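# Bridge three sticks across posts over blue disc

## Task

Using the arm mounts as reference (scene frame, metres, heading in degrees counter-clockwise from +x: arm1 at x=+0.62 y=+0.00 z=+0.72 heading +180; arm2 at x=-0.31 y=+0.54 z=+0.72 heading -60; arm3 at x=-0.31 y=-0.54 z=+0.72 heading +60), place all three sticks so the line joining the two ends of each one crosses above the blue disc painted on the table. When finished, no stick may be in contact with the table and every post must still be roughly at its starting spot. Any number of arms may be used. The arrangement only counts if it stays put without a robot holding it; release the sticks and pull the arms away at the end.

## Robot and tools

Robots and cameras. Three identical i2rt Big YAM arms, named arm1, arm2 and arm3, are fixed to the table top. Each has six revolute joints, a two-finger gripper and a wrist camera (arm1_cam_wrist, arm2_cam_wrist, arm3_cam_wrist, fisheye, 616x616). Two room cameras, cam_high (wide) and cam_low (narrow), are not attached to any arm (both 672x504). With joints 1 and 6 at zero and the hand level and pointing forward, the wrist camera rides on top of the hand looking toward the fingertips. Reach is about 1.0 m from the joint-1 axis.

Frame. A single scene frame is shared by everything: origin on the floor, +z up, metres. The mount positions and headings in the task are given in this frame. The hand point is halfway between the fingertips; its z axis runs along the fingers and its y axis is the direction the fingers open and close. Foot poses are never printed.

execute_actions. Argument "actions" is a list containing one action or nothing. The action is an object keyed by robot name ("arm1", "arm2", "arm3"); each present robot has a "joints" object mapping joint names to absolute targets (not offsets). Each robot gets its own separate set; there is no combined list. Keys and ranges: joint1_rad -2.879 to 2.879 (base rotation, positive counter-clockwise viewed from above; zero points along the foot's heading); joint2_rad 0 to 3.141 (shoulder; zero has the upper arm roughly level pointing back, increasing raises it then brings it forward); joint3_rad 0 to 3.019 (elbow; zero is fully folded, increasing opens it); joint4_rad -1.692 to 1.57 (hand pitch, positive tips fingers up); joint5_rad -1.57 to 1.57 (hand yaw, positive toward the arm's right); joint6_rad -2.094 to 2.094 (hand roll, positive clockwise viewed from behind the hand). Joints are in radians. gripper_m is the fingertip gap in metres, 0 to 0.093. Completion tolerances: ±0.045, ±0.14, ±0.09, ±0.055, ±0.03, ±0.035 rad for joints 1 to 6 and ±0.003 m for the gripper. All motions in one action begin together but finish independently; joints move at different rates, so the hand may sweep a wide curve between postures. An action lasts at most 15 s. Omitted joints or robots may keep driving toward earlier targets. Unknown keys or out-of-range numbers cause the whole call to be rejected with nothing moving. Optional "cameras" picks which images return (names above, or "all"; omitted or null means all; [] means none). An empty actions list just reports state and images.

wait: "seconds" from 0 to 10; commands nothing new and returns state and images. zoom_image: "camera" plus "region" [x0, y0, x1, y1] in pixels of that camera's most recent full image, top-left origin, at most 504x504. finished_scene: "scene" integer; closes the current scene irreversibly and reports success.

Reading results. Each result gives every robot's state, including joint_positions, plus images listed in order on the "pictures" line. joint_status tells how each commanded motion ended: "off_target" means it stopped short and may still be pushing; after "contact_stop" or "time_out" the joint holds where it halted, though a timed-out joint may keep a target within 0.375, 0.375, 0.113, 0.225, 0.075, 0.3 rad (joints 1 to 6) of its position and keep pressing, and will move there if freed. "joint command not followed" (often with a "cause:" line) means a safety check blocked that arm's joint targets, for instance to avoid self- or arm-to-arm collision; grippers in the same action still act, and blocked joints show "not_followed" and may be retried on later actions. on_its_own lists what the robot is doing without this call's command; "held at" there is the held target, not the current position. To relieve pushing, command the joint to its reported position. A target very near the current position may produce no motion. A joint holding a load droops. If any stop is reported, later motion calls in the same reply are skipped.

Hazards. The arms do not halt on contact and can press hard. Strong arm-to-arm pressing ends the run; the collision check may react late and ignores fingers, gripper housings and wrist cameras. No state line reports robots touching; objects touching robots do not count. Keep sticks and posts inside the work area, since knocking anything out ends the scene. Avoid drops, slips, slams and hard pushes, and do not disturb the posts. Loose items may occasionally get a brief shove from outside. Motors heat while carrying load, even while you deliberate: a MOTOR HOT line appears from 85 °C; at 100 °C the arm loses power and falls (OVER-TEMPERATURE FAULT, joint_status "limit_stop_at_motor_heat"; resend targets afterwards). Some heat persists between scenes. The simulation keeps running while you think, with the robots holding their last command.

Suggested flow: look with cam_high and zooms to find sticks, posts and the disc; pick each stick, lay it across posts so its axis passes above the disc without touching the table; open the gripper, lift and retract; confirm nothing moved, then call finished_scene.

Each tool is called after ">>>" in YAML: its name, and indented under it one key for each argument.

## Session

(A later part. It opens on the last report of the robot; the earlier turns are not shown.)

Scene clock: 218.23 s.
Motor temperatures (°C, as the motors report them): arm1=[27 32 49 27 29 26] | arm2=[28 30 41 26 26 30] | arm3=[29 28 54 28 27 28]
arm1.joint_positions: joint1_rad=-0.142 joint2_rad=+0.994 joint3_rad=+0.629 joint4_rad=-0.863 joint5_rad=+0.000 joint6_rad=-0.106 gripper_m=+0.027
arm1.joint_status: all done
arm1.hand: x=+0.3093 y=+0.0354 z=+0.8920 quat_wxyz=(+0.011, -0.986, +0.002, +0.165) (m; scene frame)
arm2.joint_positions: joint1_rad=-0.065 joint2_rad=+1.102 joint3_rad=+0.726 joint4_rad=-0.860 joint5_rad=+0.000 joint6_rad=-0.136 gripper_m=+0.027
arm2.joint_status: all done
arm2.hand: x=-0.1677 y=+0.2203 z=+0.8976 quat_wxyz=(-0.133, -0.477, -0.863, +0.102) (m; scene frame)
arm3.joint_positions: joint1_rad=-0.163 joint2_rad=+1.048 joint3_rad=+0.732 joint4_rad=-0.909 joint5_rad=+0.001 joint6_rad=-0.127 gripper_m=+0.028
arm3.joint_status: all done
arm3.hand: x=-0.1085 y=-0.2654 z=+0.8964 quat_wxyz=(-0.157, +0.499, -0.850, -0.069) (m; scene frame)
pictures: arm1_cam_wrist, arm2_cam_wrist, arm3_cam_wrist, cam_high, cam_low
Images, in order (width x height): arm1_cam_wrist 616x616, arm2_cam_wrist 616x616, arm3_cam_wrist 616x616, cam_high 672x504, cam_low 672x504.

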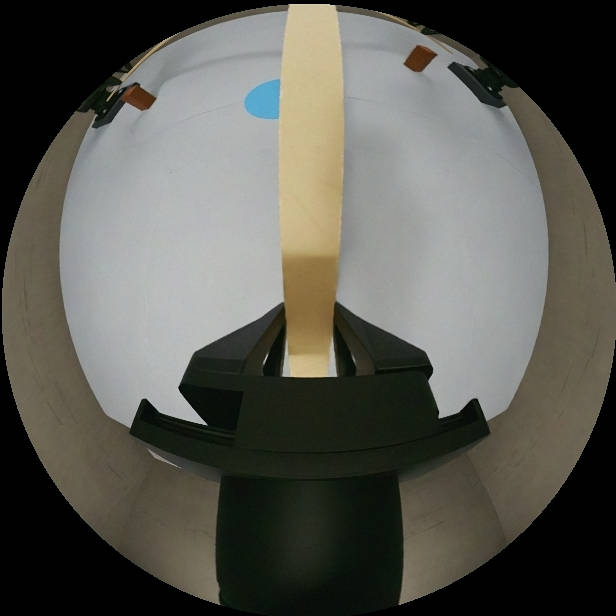

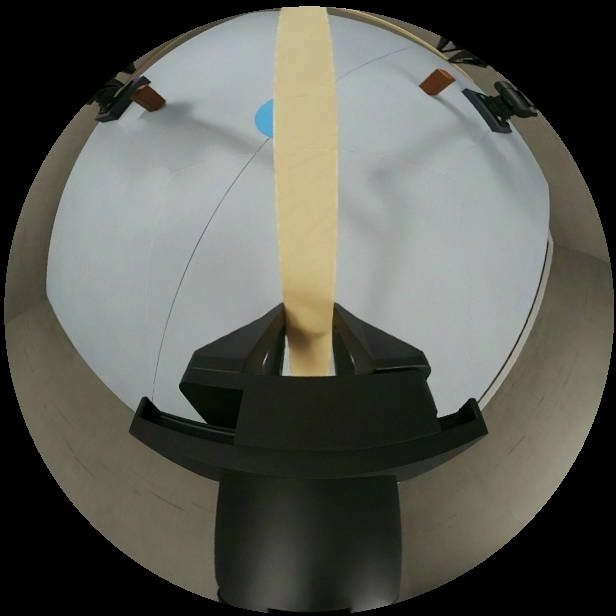

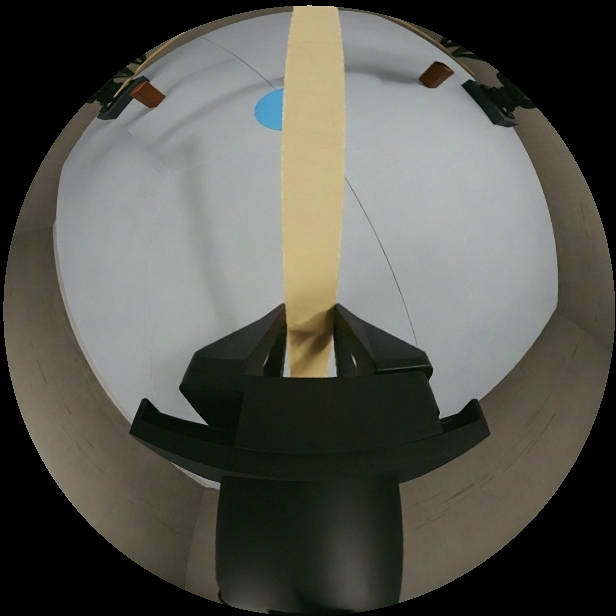

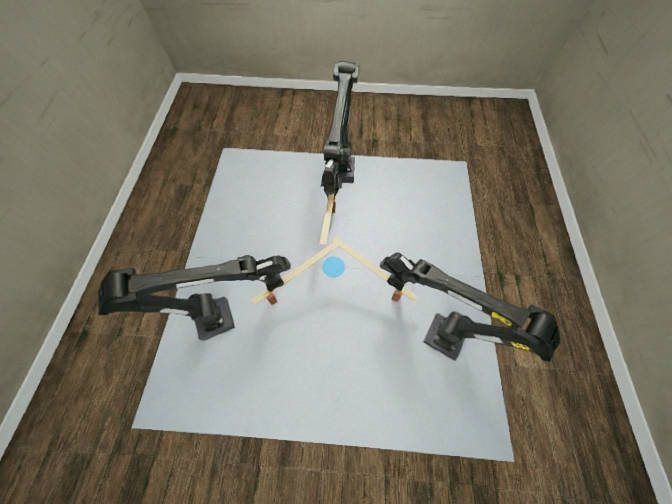

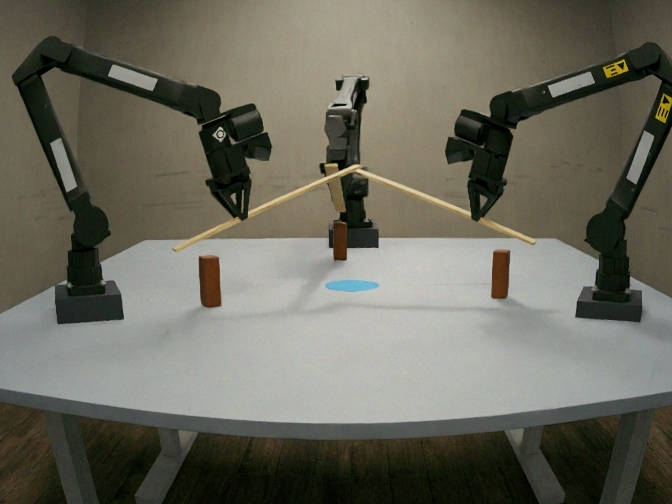

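>>> execute_actions:
  actions:
    - {"arm1":{"joints":{"joint1_rad":-0.112,"joint2_rad":1.23,"joint3_rad":0.825,"joint4_rad":-0.805}}}
  cameras: ["cam_high","cam_low","arm1_cam_wrist"]

>>> zoom_image:
  camera: "cam_low"
  region: [280, 130, 420, 240]

>>> zoom_image:
  camera: "cam_high"
  region: [270, 190, 410, 300]

Scene clock: 280.33 s.
Motor temperatures (°C, as the motors report them): arm1=[27 32 51 27 29 26] | arm2=[28 30 40 26 26 30] | arm3=[29 28 55 28 27 28]
arm1.joint_positions: joint1_rad=-0.116 joint2_rad=+1.230 joint3_rad=+0.790 joint4_rad=-0.813 joint5_rad=+0.000 joint6_rad=-0.101 gripper_m=+0.027
arm1.joint_status: all done
arm1.hand: x=+0.2388 y=+0.0330 z=+0.8884 quat_wxyz=(+0.007, -0.988, -0.008, +0.153) (m; scene frame)
arm2.joint_positions: joint1_rad=-0.065 joint2_rad=+1.102 joint3_rad=+0.726 joint4_rad=-0.860 joint5_rad=+0.001 joint6_rad=-0.136 gripper_m=+0.027
arm2.joint_status: not commanded
arm2.hand: x=-0.1677 y=+0.2203 z=+0.8976 quat_wxyz=(-0.133, -0.477, -0.863, +0.102) (m; scene frame)
arm3.joint_positions: joint1_rad=-0.163 joint2_rad=+1.048 joint3_rad=+0.732 joint4_rad=-0.911 joint5_rad=+0.001 joint6_rad=-0.125 gripper_m=+0.028
arm3.joint_status: not commanded
arm3.hand: x=-0.1088 y=-0.2658 z=+0.8962 quat_wxyz=(-0.156, +0.498, -0.850, -0.069) (m; scene frame)
pictures: arm1_cam_wrist, cam_high, cam_low
Images, in order (width x height): arm1_cam_wrist 616x616, cam_high 672x504, cam_low 672x504.

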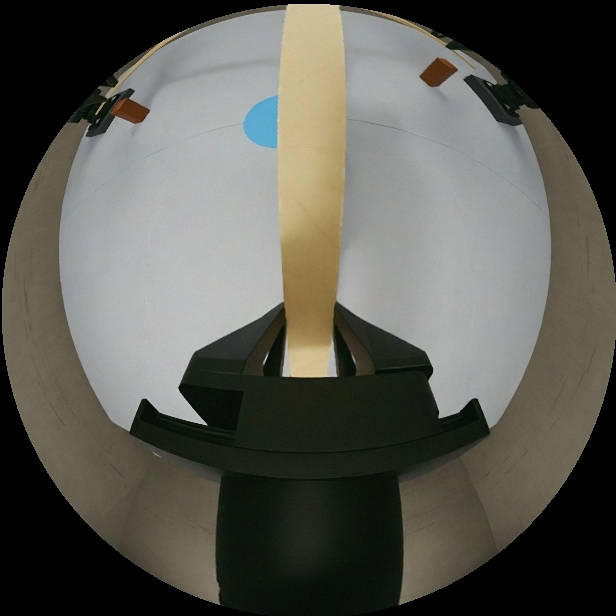

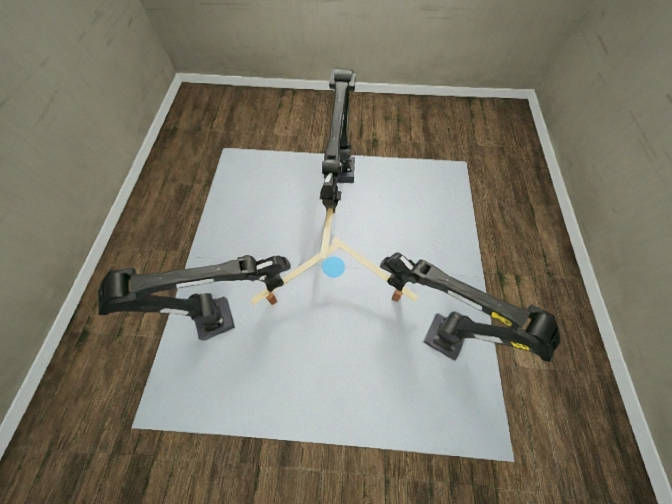

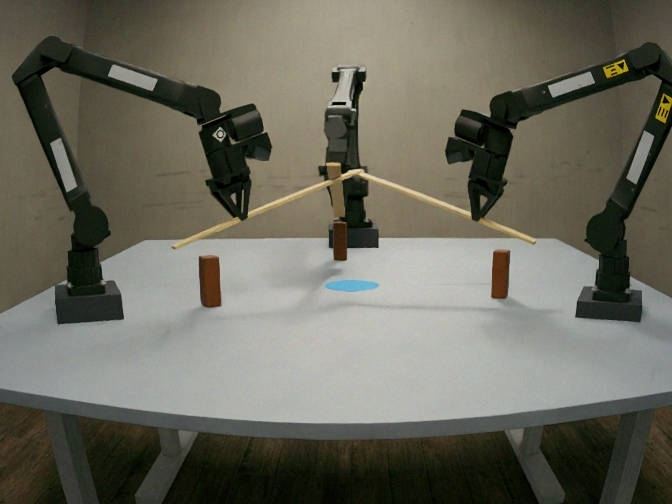

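Region (280, 130, 420, 240) of cam_low's 672x504 image, scaled by 3.600, with more detail than that image has; it fills the top 396 rows of this view, and the rest is white.

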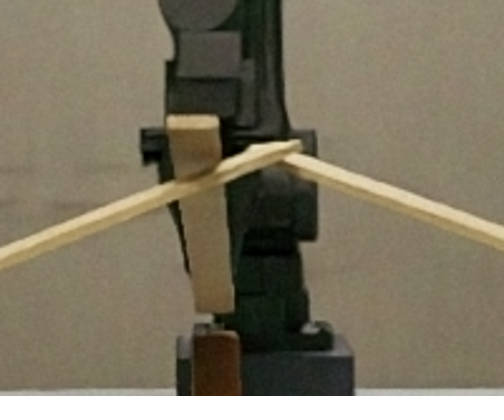

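Region (270, 190, 410, 300) of cam_high's 672x504 image, scaled by 3.600, with more detail than that image has; it fills the top 396 rows of this view, and the rest is white.

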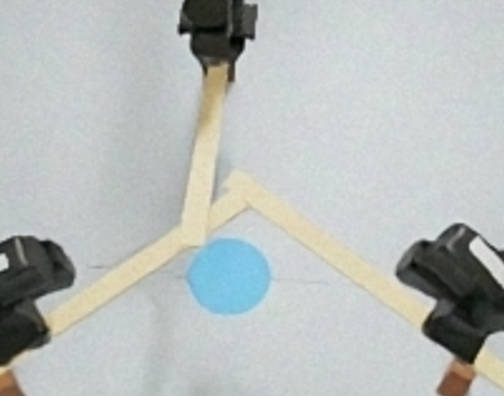

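>>> execute_actions:
  actions:
    - {"arm2":{"joints":{"joint1_rad":-0.042,"joint2_rad":1.196,"joint3_rad":0.827,"joint4_rad":-0.78,"joint6_rad":-0.118}},"arm3":{"joints":{"joint1_rad":-0.150,"joint2_rad":1.095,"joint3_rad":0.795,"joint4_rad":-0.832,"joint6_rad":-0.112}}}
  cameras: ["cam_high","cam_low"]

>>> zoom_image:
  camera: "cam_low"
  region: [280, 130, 420, 240]

>>> zoom_image:
  camera: "cam_high"
  region: [270, 190, 410, 300]

Scene clock: 349.27 s.
Motor temperatures (°C, as the motors report them): arm1=[27 32 51 27 29 26] | arm2=[28 30 41 27 26 30] | arm3=[29 28 57 28 27 28]
arm1.joint_positions: joint1_rad=-0.116 joint2_rad=+1.230 joint3_rad=+0.790 joint4_rad=-0.813 joint5_rad=+0.000 joint6_rad=-0.100 gripper_m=+0.027
arm1.joint_status: not commanded
arm1.hand: x=+0.2388 y=+0.0330 z=+0.8884 quat_wxyz=(+0.007, -0.988, -0.008, +0.153) (m; scene frame)
arm2.joint_positions: joint1_rad=-0.053 joint2_rad=+1.200 joint3_rad=+0.776 joint4_rad=-0.799 joint5_rad=+0.001 joint6_rad=-0.122 gripper_m=+0.027
arm2.joint_status: all done
arm2.hand: x=-0.1502 y=+0.1925 z=+0.8911 quat_wxyz=(-0.139, -0.478, -0.861, +0.104) (m; scene frame)
arm3.joint_positions: joint1_rad=-0.160 joint2_rad=+1.094 joint3_rad=+0.735 joint4_rad=-0.855 joint5_rad=+0.001 joint6_rad=-0.121 gripper_m=+0.028
arm3.joint_status: all done
arm3.hand: x=-0.1012 y=-0.2538 z=+0.8872 quat_wxyz=(-0.162, +0.497, -0.850, -0.072) (m; scene frame)
pictures: cam_high, cam_low
Images, in order (width x height): cam_high 672x504, cam_low 672x504.

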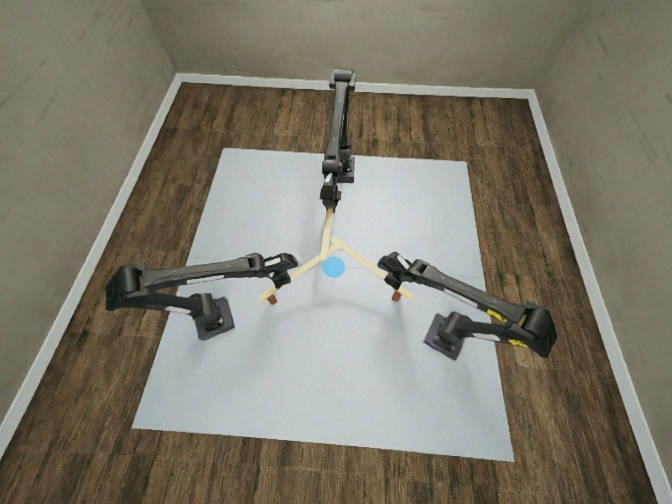

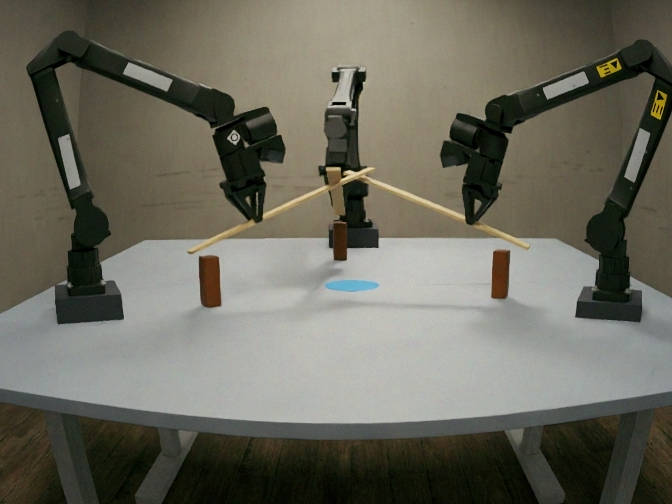

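Region (280, 130, 420, 240) of cam_low's 672x504 image, scaled by 3.600, with more detail than that image has; it fills the top 396 rows of this view, and the rest is white.

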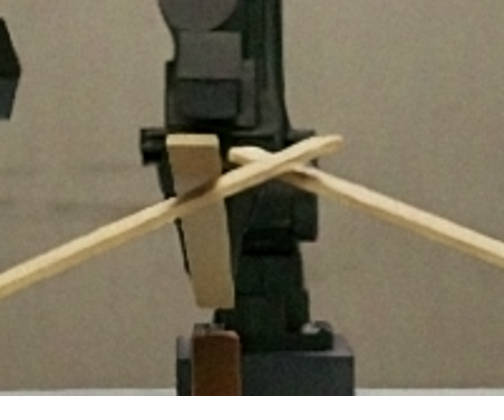

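Region (270, 190, 410, 300) of cam_high's 672x504 image, scaled by 3.600, with more detail than that image has; it fills the top 396 rows of this view, and the rest is white.

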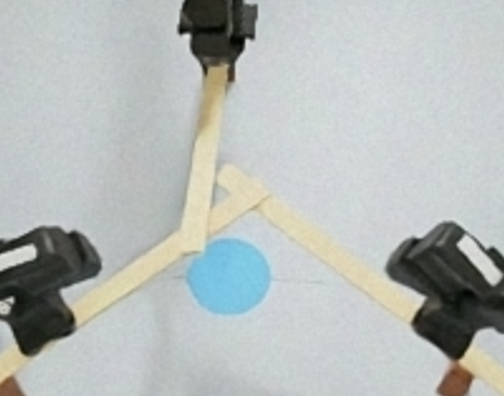

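>>> execute_actions:
  actions:
    - {"arm1":{"joints":{"joint4_rad":-0.845}},"arm2":{"joints":{"joint1_rad":-0.026,"joint2_rad":1.293,"joint3_rad":0.915,"joint4_rad":-0.765,"joint6_rad":-0.105}},"arm3":{"joints":{"joint1_rad":-0.137,"joint2_rad":1.23,"joint3_rad":0.905,"joint4_rad":-0.79,"joint6_rad":-0.098}}}

>>> zoom_image:
  camera: "cam_low"
  region: [280, 130, 420, 240]

>>> zoom_image:
  camera: "cam_high"
  region: [250, 180, 430, 320]

Scene clock: 376.33 s.
Motor temperatures (°C, as the motors report them): arm1=[27 32 52 27 29 26] | arm2=[28 30 46 27 26 30] | arm3=[29 28 60 28 27 28]
arm1.joint_positions: joint1_rad=-0.116 joint2_rad=+1.230 joint3_rad=+0.790 joint4_rad=-0.836 joint5_rad=+0.000 joint6_rad=-0.099 gripper_m=+0.027
arm1.joint_status: all done
arm1.hand: x=+0.2443 y=+0.0325 z=+0.8867 quat_wxyz=(+0.006, -0.990, -0.008, +0.142) (m; scene frame)
arm2.joint_positions: joint1_rad=-0.038 joint2_rad=+1.290 joint3_rad=+0.868 joint4_rad=-0.781 joint5_rad=+0.001 joint6_rad=-0.105 gripper_m=+0.027
arm2.joint_status: all done
arm2.hand: x=-0.1280 y=+0.1598 z=+0.8984 quat_wxyz=(-0.149, -0.478, -0.859, +0.107) (m; scene frame)
arm3.joint_positions: joint1_rad=-0.147 joint2_rad=+1.234 joint3_rad=+0.857 joint4_rad=-0.807 joint5_rad=+0.001 joint6_rad=-0.105 gripper_m=+0.028
arm3.joint_status: all done
arm3.hand: x=-0.0718 y=-0.2048 z=+0.8960 quat_wxyz=(-0.174, +0.494, -0.848, -0.081) (m; scene frame)
pictures: arm1_cam_wrist, arm2_cam_wrist, arm3_cam_wrist, cam_high, cam_low
Images, in order (width x height): arm1_cam_wrist 616x616, arm2_cam_wrist 616x616, arm3_cam_wrist 616x616, cam_high 672x504, cam_low 672x504.

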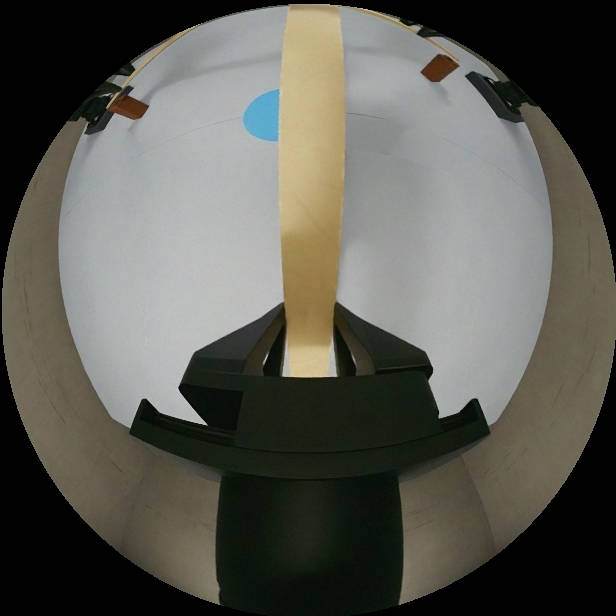

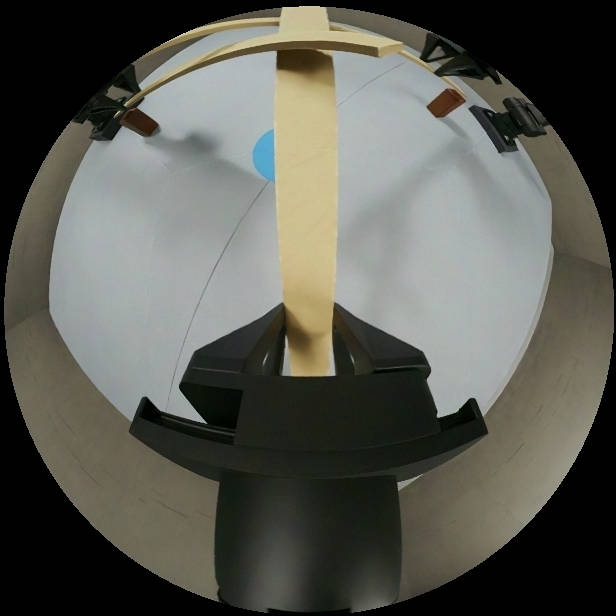

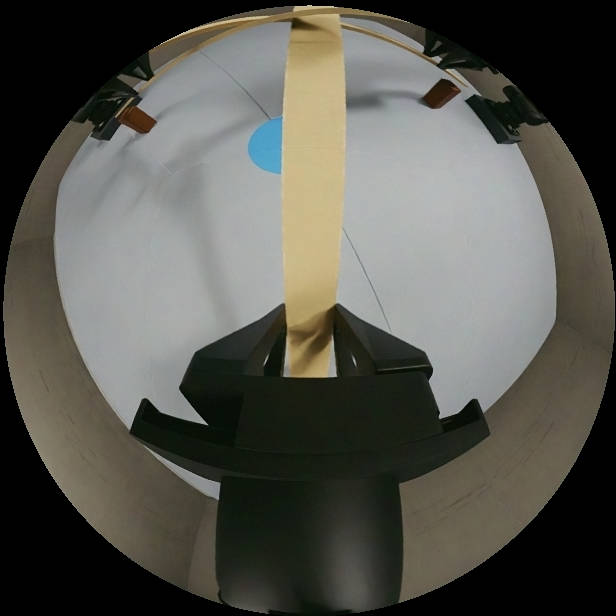

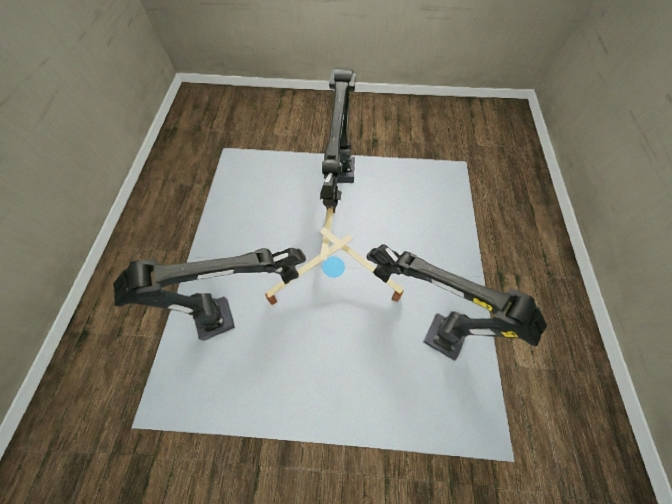

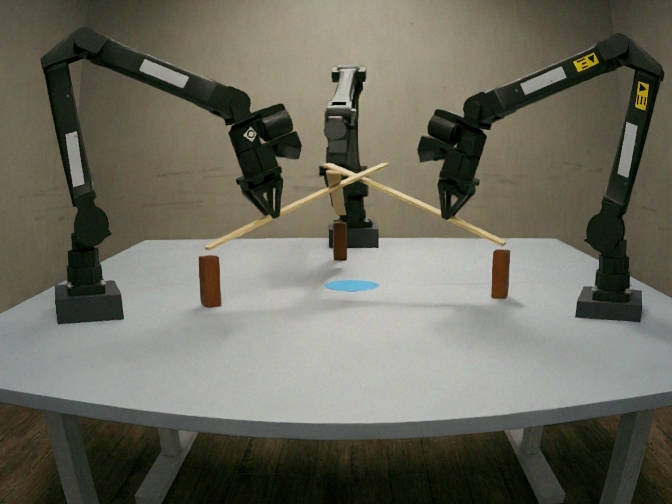

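Region (280, 130, 420, 240) of cam_low's 672x504 image, scaled by 3.600, with more detail than that image has; it fills the top 396 rows of this view, and the rest is white.

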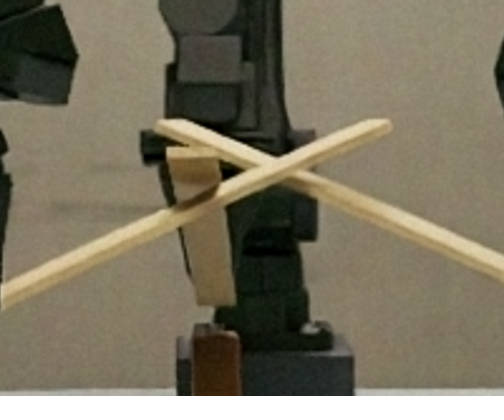

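Region (250, 180, 430, 320) of cam_high's 672x504 image, scaled by 2.800, with more detail than that image has.

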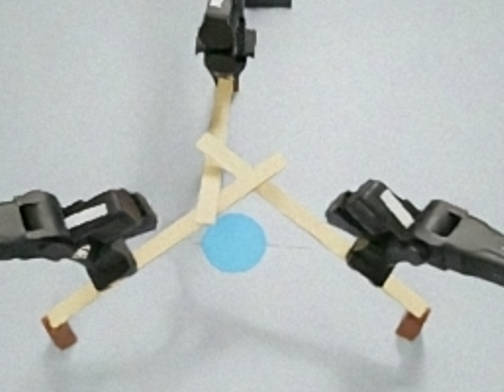

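>>> execute_actions:
  actions:
    - {"arm1":{"joints":{"joint2_rad":1.35,"joint3_rad":0.88,"joint4_rad":-0.89}},"arm2":{"joints":{"joint2_rad":1.422,"joint3_rad":0.972,"joint4_rad":-0.912}},"arm3":{"joints":{"joint2_rad":1.372,"joint3_rad":0.975,"joint4_rad":-0.945}}}

>>> zoom_image:
  camera: "cam_low"
  region: [170, 150, 550, 320]

>>> zoom_image:
  camera: "cam_high"
  region: [250, 180, 430, 320]

Scene clock: 406.57 s.
Motor temperatures (°C, as the motors report them): arm1=[27 32 52 27 29 26] | arm2=[28 30 47 27 26 30] | arm3=[29 28 60 28 27 28]
arm1.joint_positions: joint1_rad=-0.116 joint2_rad=+1.353 joint3_rad=+0.841 joint4_rad=-0.884 joint5_rad=+0.000 joint6_rad=-0.099 gripper_m=+0.027
arm1.joint_status: all done
arm1.hand: x=+0.2383 y=+0.0327 z=+0.8605 quat_wxyz=(+0.001, -0.997, -0.008, +0.083) (m; scene frame)
arm2.joint_positions: joint1_rad=-0.037 joint2_rad=+1.425 joint3_rad=+0.932 joint4_rad=-0.900 joint5_rad=+0.001 joint6_rad=-0.105 gripper_m=+0.027
arm2.joint_status: all done
arm2.hand: x=-0.1298 y=+0.1644 z=+0.8634 quat_wxyz=(-0.072, -0.484, -0.871, +0.053) (m; scene frame)
arm3.joint_positions: joint1_rad=-0.147 joint2_rad=+1.382 joint3_rad=+0.933 joint4_rad=-0.933 joint5_rad=+0.001 joint6_rad=-0.105 gripper_m=+0.028
arm3.joint_status: all done
arm3.hand: x=-0.0725 y=-0.2055 z=+0.8619 quat_wxyz=(-0.085, +0.501, -0.860, -0.040) (m; scene frame)
pictures: arm1_cam_wrist, arm2_cam_wrist, arm3_cam_wrist, cam_high, cam_low
Images, in order (width x height): arm1_cam_wrist 616x616, arm2_cam_wrist 616x616, arm3_cam_wrist 616x616, cam_high 672x504, cam_low 672x504.

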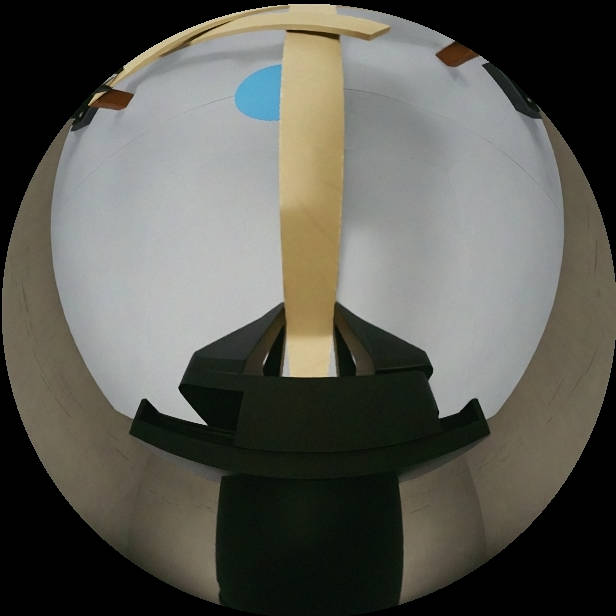

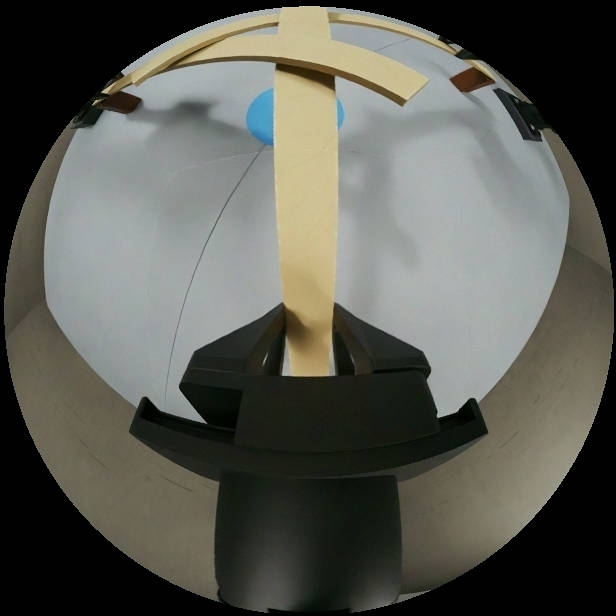

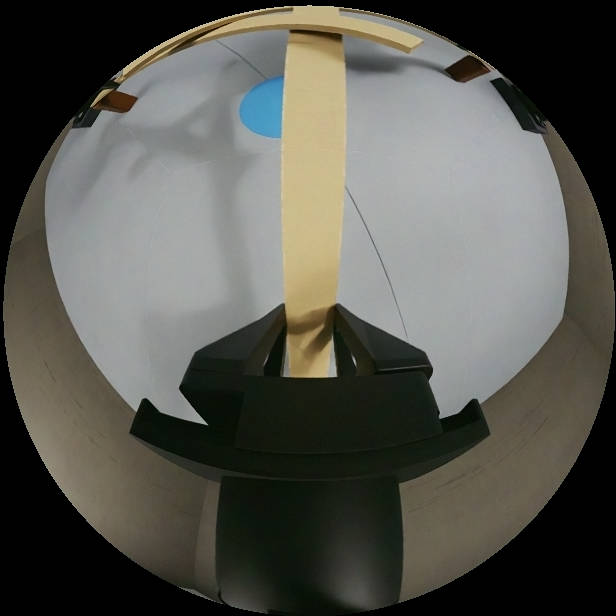

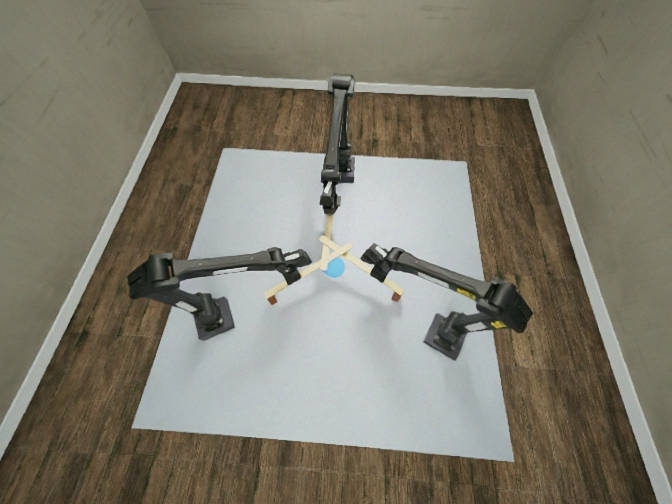

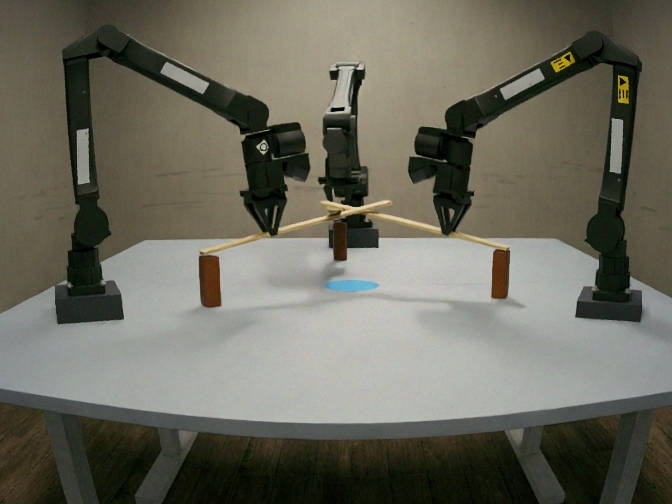

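Region (170, 150, 550, 320) of cam_low's 672x504 image, scaled by 1.326, with more detail than that image has; it fills the top 225 rows of this view, and the rest is white.

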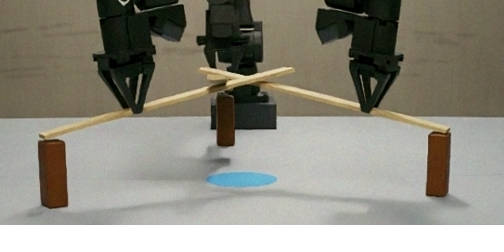

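Region (250, 180, 430, 320) of cam_high's 672x504 image, scaled by 2.800, with more detail than that image has.

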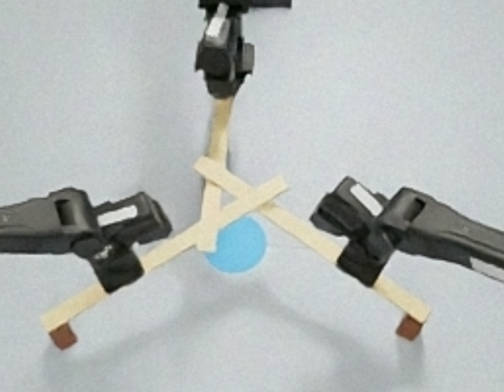

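>>> zoom_image:
  camera: "cam_low"
  region: [180, 225, 260, 285]

>>> zoom_image:
  camera: "cam_low"
  region: [455, 220, 535, 280]

>>> zoom_image:
  camera: "arm3_cam_wrist"
  region: [420, 30, 540, 130]

>>> zoom_image:
  camera: "arm2_cam_wrist"
  region: [60, 50, 180, 150]

>>> zoom_image:
  camera: "cam_low"
  region: [300, 180, 400, 260]

Region (180, 225, 260, 285) of cam_low's 672x504 image, scaled by 6.300, with more detail than that image has; it fills the top 378 rows of this view, and the rest is white.

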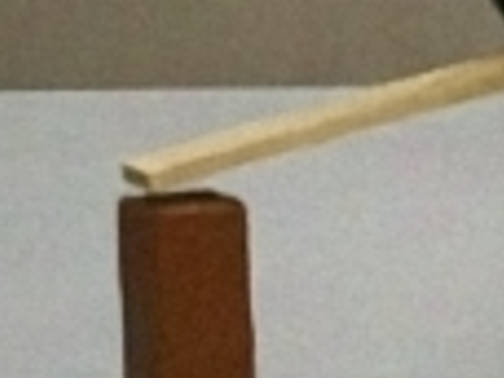

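Region (455, 220, 535, 280) of cam_low's 672x504 image, scaled by 6.300, with more detail than that image has; it fills the top 378 rows of this view, and the rest is white.

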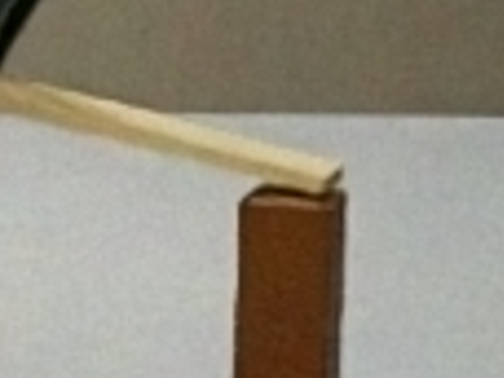

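Region (420, 30, 540, 130) of arm3_cam_wrist's 616x616 image, scaled by 4.200, with more detail than that image has.

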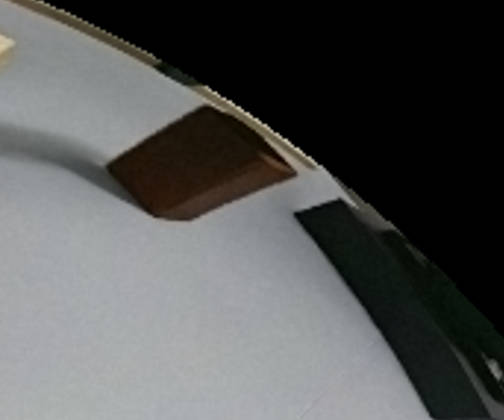

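Region (60, 50, 180, 150) of arm2_cam_wrist's 616x616 image, scaled by 4.200, with more detail than that image has.

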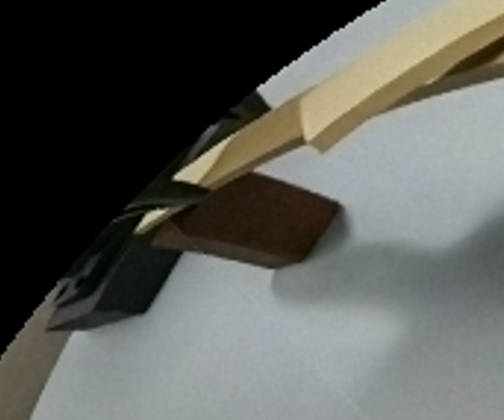

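Region (300, 180, 400, 260) of cam_low's 672x504 image, scaled by 5.040, with more detail than that image has; it fills the top 403 rows of this view, and the rest is white.

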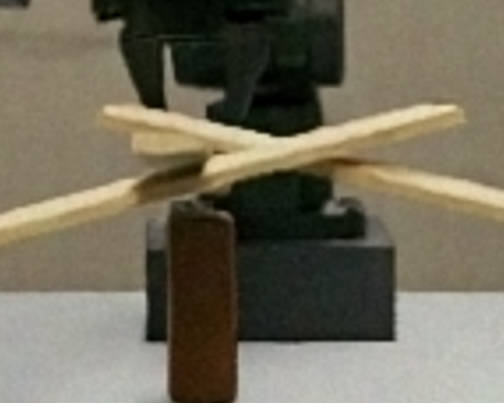

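>>> zoom_image:
  camera: "cam_high"
  region: [375, 270, 425, 315]

>>> zoom_image:
  camera: "cam_high"
  region: [250, 272, 300, 317]

>>> zoom_image:
  camera: "arm2_cam_wrist"
  region: [420, 30, 540, 130]

>>> zoom_image:
  camera: "arm1_cam_wrist"
  region: [60, 50, 180, 150]

>>> zoom_image:
  camera: "arm3_cam_wrist"
  region: [60, 50, 180, 150]

Region (375, 270, 425, 315) of cam_high's 672x504 image, scaled by 10.080, with more detail than that image has; it fills the top 454 rows of this view, and the rest is white.

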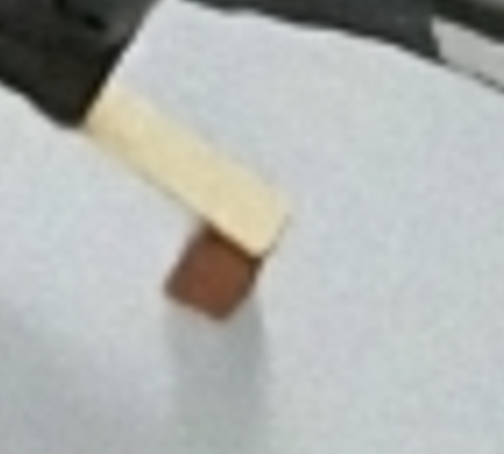

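Region (250, 272, 300, 317) of cam_high's 672x504 image, scaled by 10.080, with more detail than that image has; it fills the top 454 rows of this view, and the rest is white.

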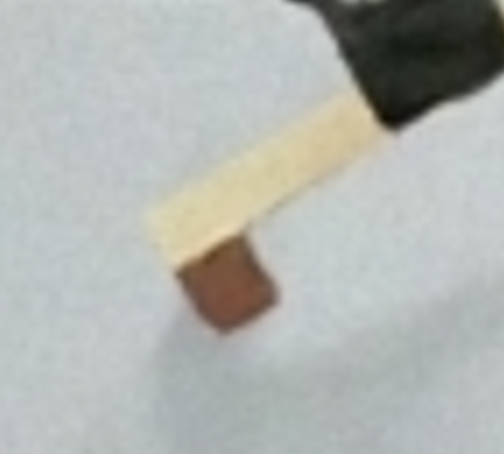

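Region (420, 30, 540, 130) of arm2_cam_wrist's 616x616 image, scaled by 4.200, with more detail than that image has.

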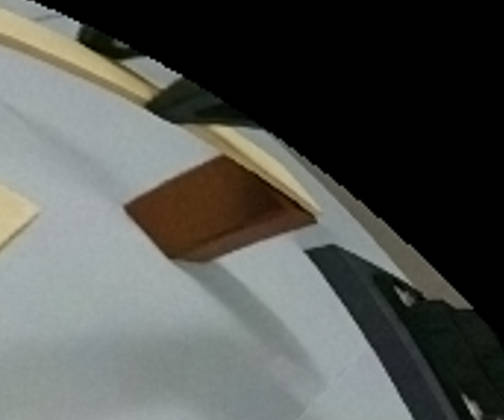

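Region (60, 50, 180, 150) of arm1_cam_wrist's 616x616 image, scaled by 4.200, with more detail than that image has.

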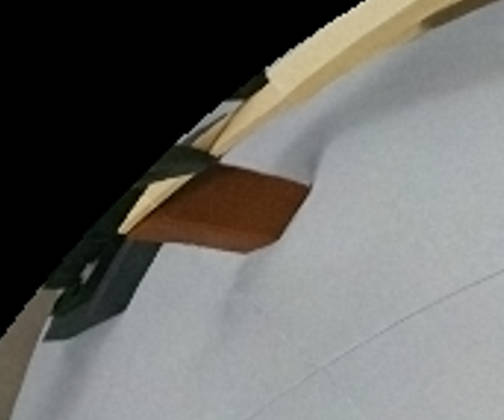

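Region (60, 50, 180, 150) of arm3_cam_wrist's 616x616 image, scaled by 4.200, with more detail than that image has.

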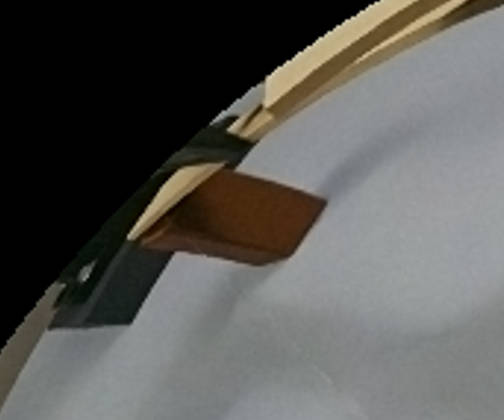

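>>> execute_actions:
  actions:
    - {"arm1":{"joints":{"joint2_rad":1.397,"joint3_rad":0.898,"joint4_rad":-0.91}},"arm2":{"joints":{"joint2_rad":1.474,"joint3_rad":0.99,"joint4_rad":-0.94}},"arm3":{"joints":{"joint2_rad":1.416,"joint3_rad":0.985,"joint4_rad":-0.972}}}

>>> zoom_image:
  camera: "cam_low"
  region: [180, 190, 360, 285]

>>> zoom_image:
  camera: "cam_low"
  region: [340, 190, 530, 285]

>>> zoom_image:
  camera: "cam_low"
  region: [300, 180, 400, 260]

Scene clock: 458.37 s.
Motor temperatures (°C, as the motors report them): arm1=[27 33 52 27 29 26] | arm2=[28 31 46 26 26 30] | arm3=[29 29 59 28 27 28]
arm1.joint_positions: joint1_rad=-0.116 joint2_rad=+1.390 joint3_rad=+0.851 joint4_rad=-0.901 joint5_rad=+0.000 joint6_rad=-0.098 gripper_m=+0.027
arm1.joint_status: all done
arm1.hand: x=+0.2403 y=+0.0324 z=+0.8501 quat_wxyz=(-0.001, -0.998, -0.008, +0.061) (m; scene frame)
arm2.joint_positions: joint1_rad=-0.036 joint2_rad=+1.456 joint3_rad=+0.947 joint4_rad=-0.926 joint5_rad=+0.000 joint6_rad=-0.103 gripper_m=+0.027
arm2.joint_status: all done
arm2.hand: x=-0.1299 y=+0.1656 z=+0.8561 quat_wxyz=(-0.055, -0.485, -0.872, +0.041) (m; scene frame)
arm3.joint_positions: joint1_rad=-0.147 joint2_rad=+1.401 joint3_rad=+0.939 joint4_rad=-0.958 joint5_rad=+0.001 joint6_rad=-0.099 gripper_m=+0.028
arm3.joint_status: all done
arm3.hand: x=-0.0748 y=-0.2086 z=+0.8560 quat_wxyz=(-0.068, +0.500, -0.863, -0.033) (m; scene frame)
pictures: arm1_cam_wrist, arm2_cam_wrist, arm3_cam_wrist, cam_high, cam_low
Images, in order (width x height): arm1_cam_wrist 616x616, arm2_cam_wrist 616x616, arm3_cam_wrist 616x616, cam_high 672x504, cam_low 672x504.

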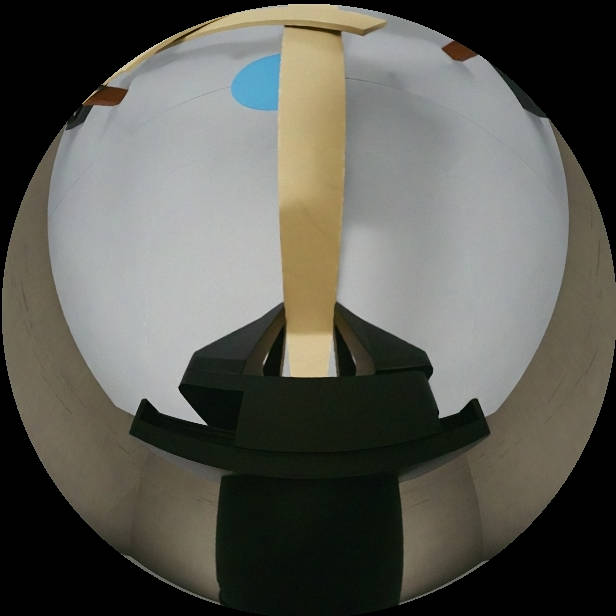

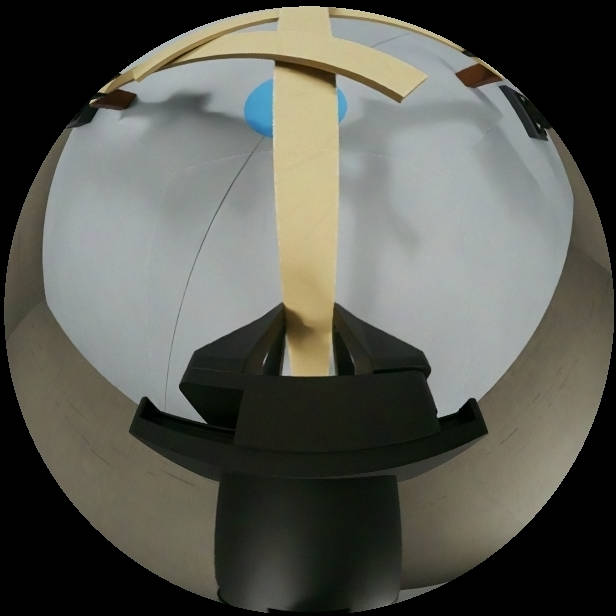

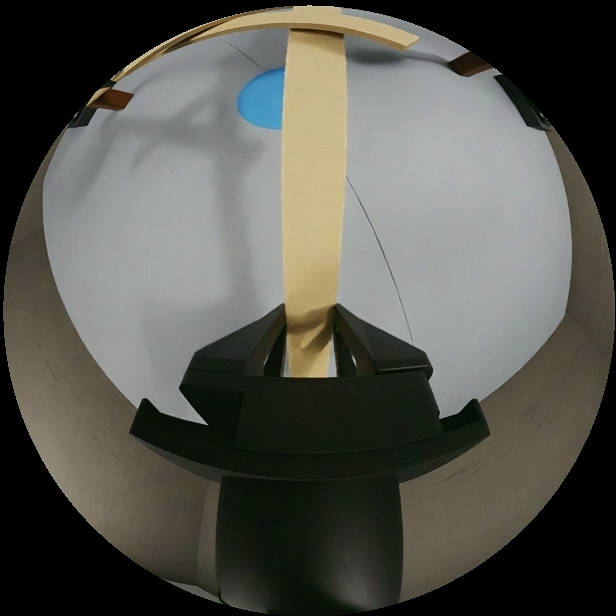

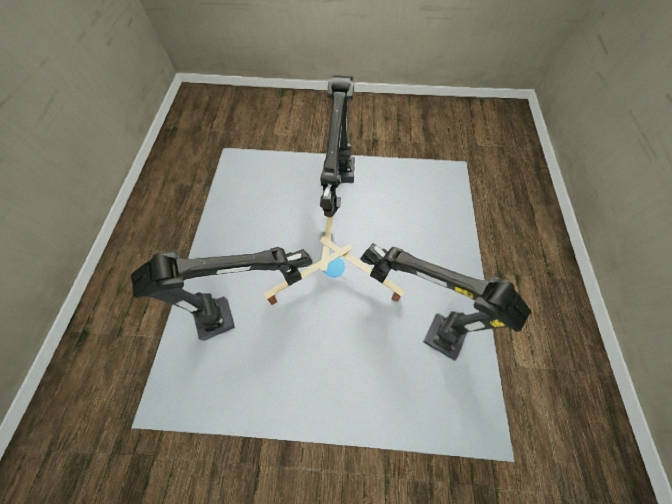

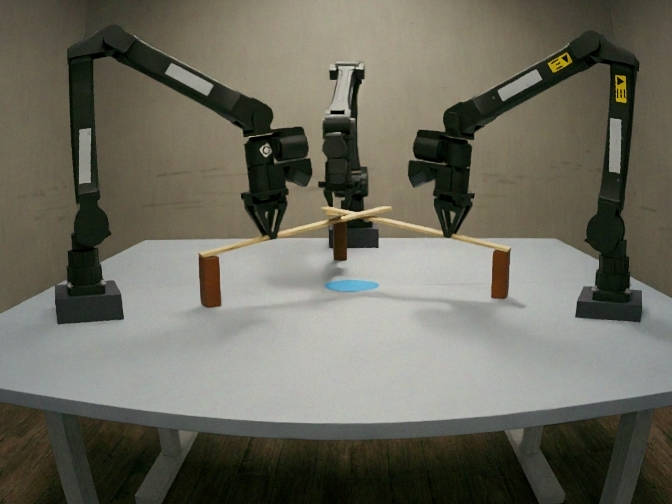

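Region (180, 190, 360, 285) of cam_low's 672x504 image, scaled by 2.800, with more detail than that image has; it fills the top 266 rows of this view, and the rest is white.

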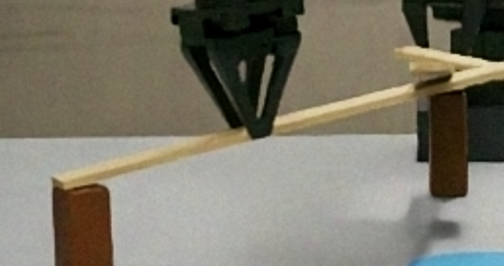

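Region (340, 190, 530, 285) of cam_low's 672x504 image, scaled by 2.653, with more detail than that image has.

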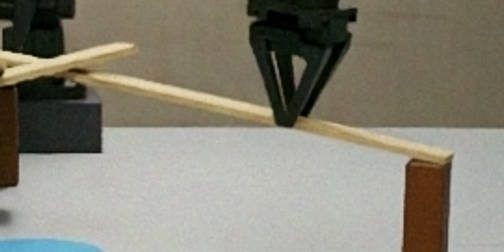

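Region (300, 180, 400, 260) of cam_low's 672x504 image, scaled by 5.040, with more detail than that image has; it fills the top 403 rows of this view, and the rest is white.

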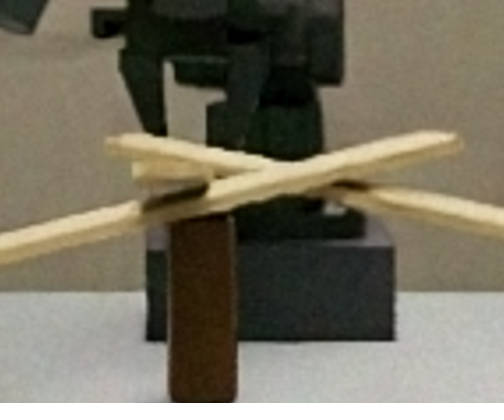

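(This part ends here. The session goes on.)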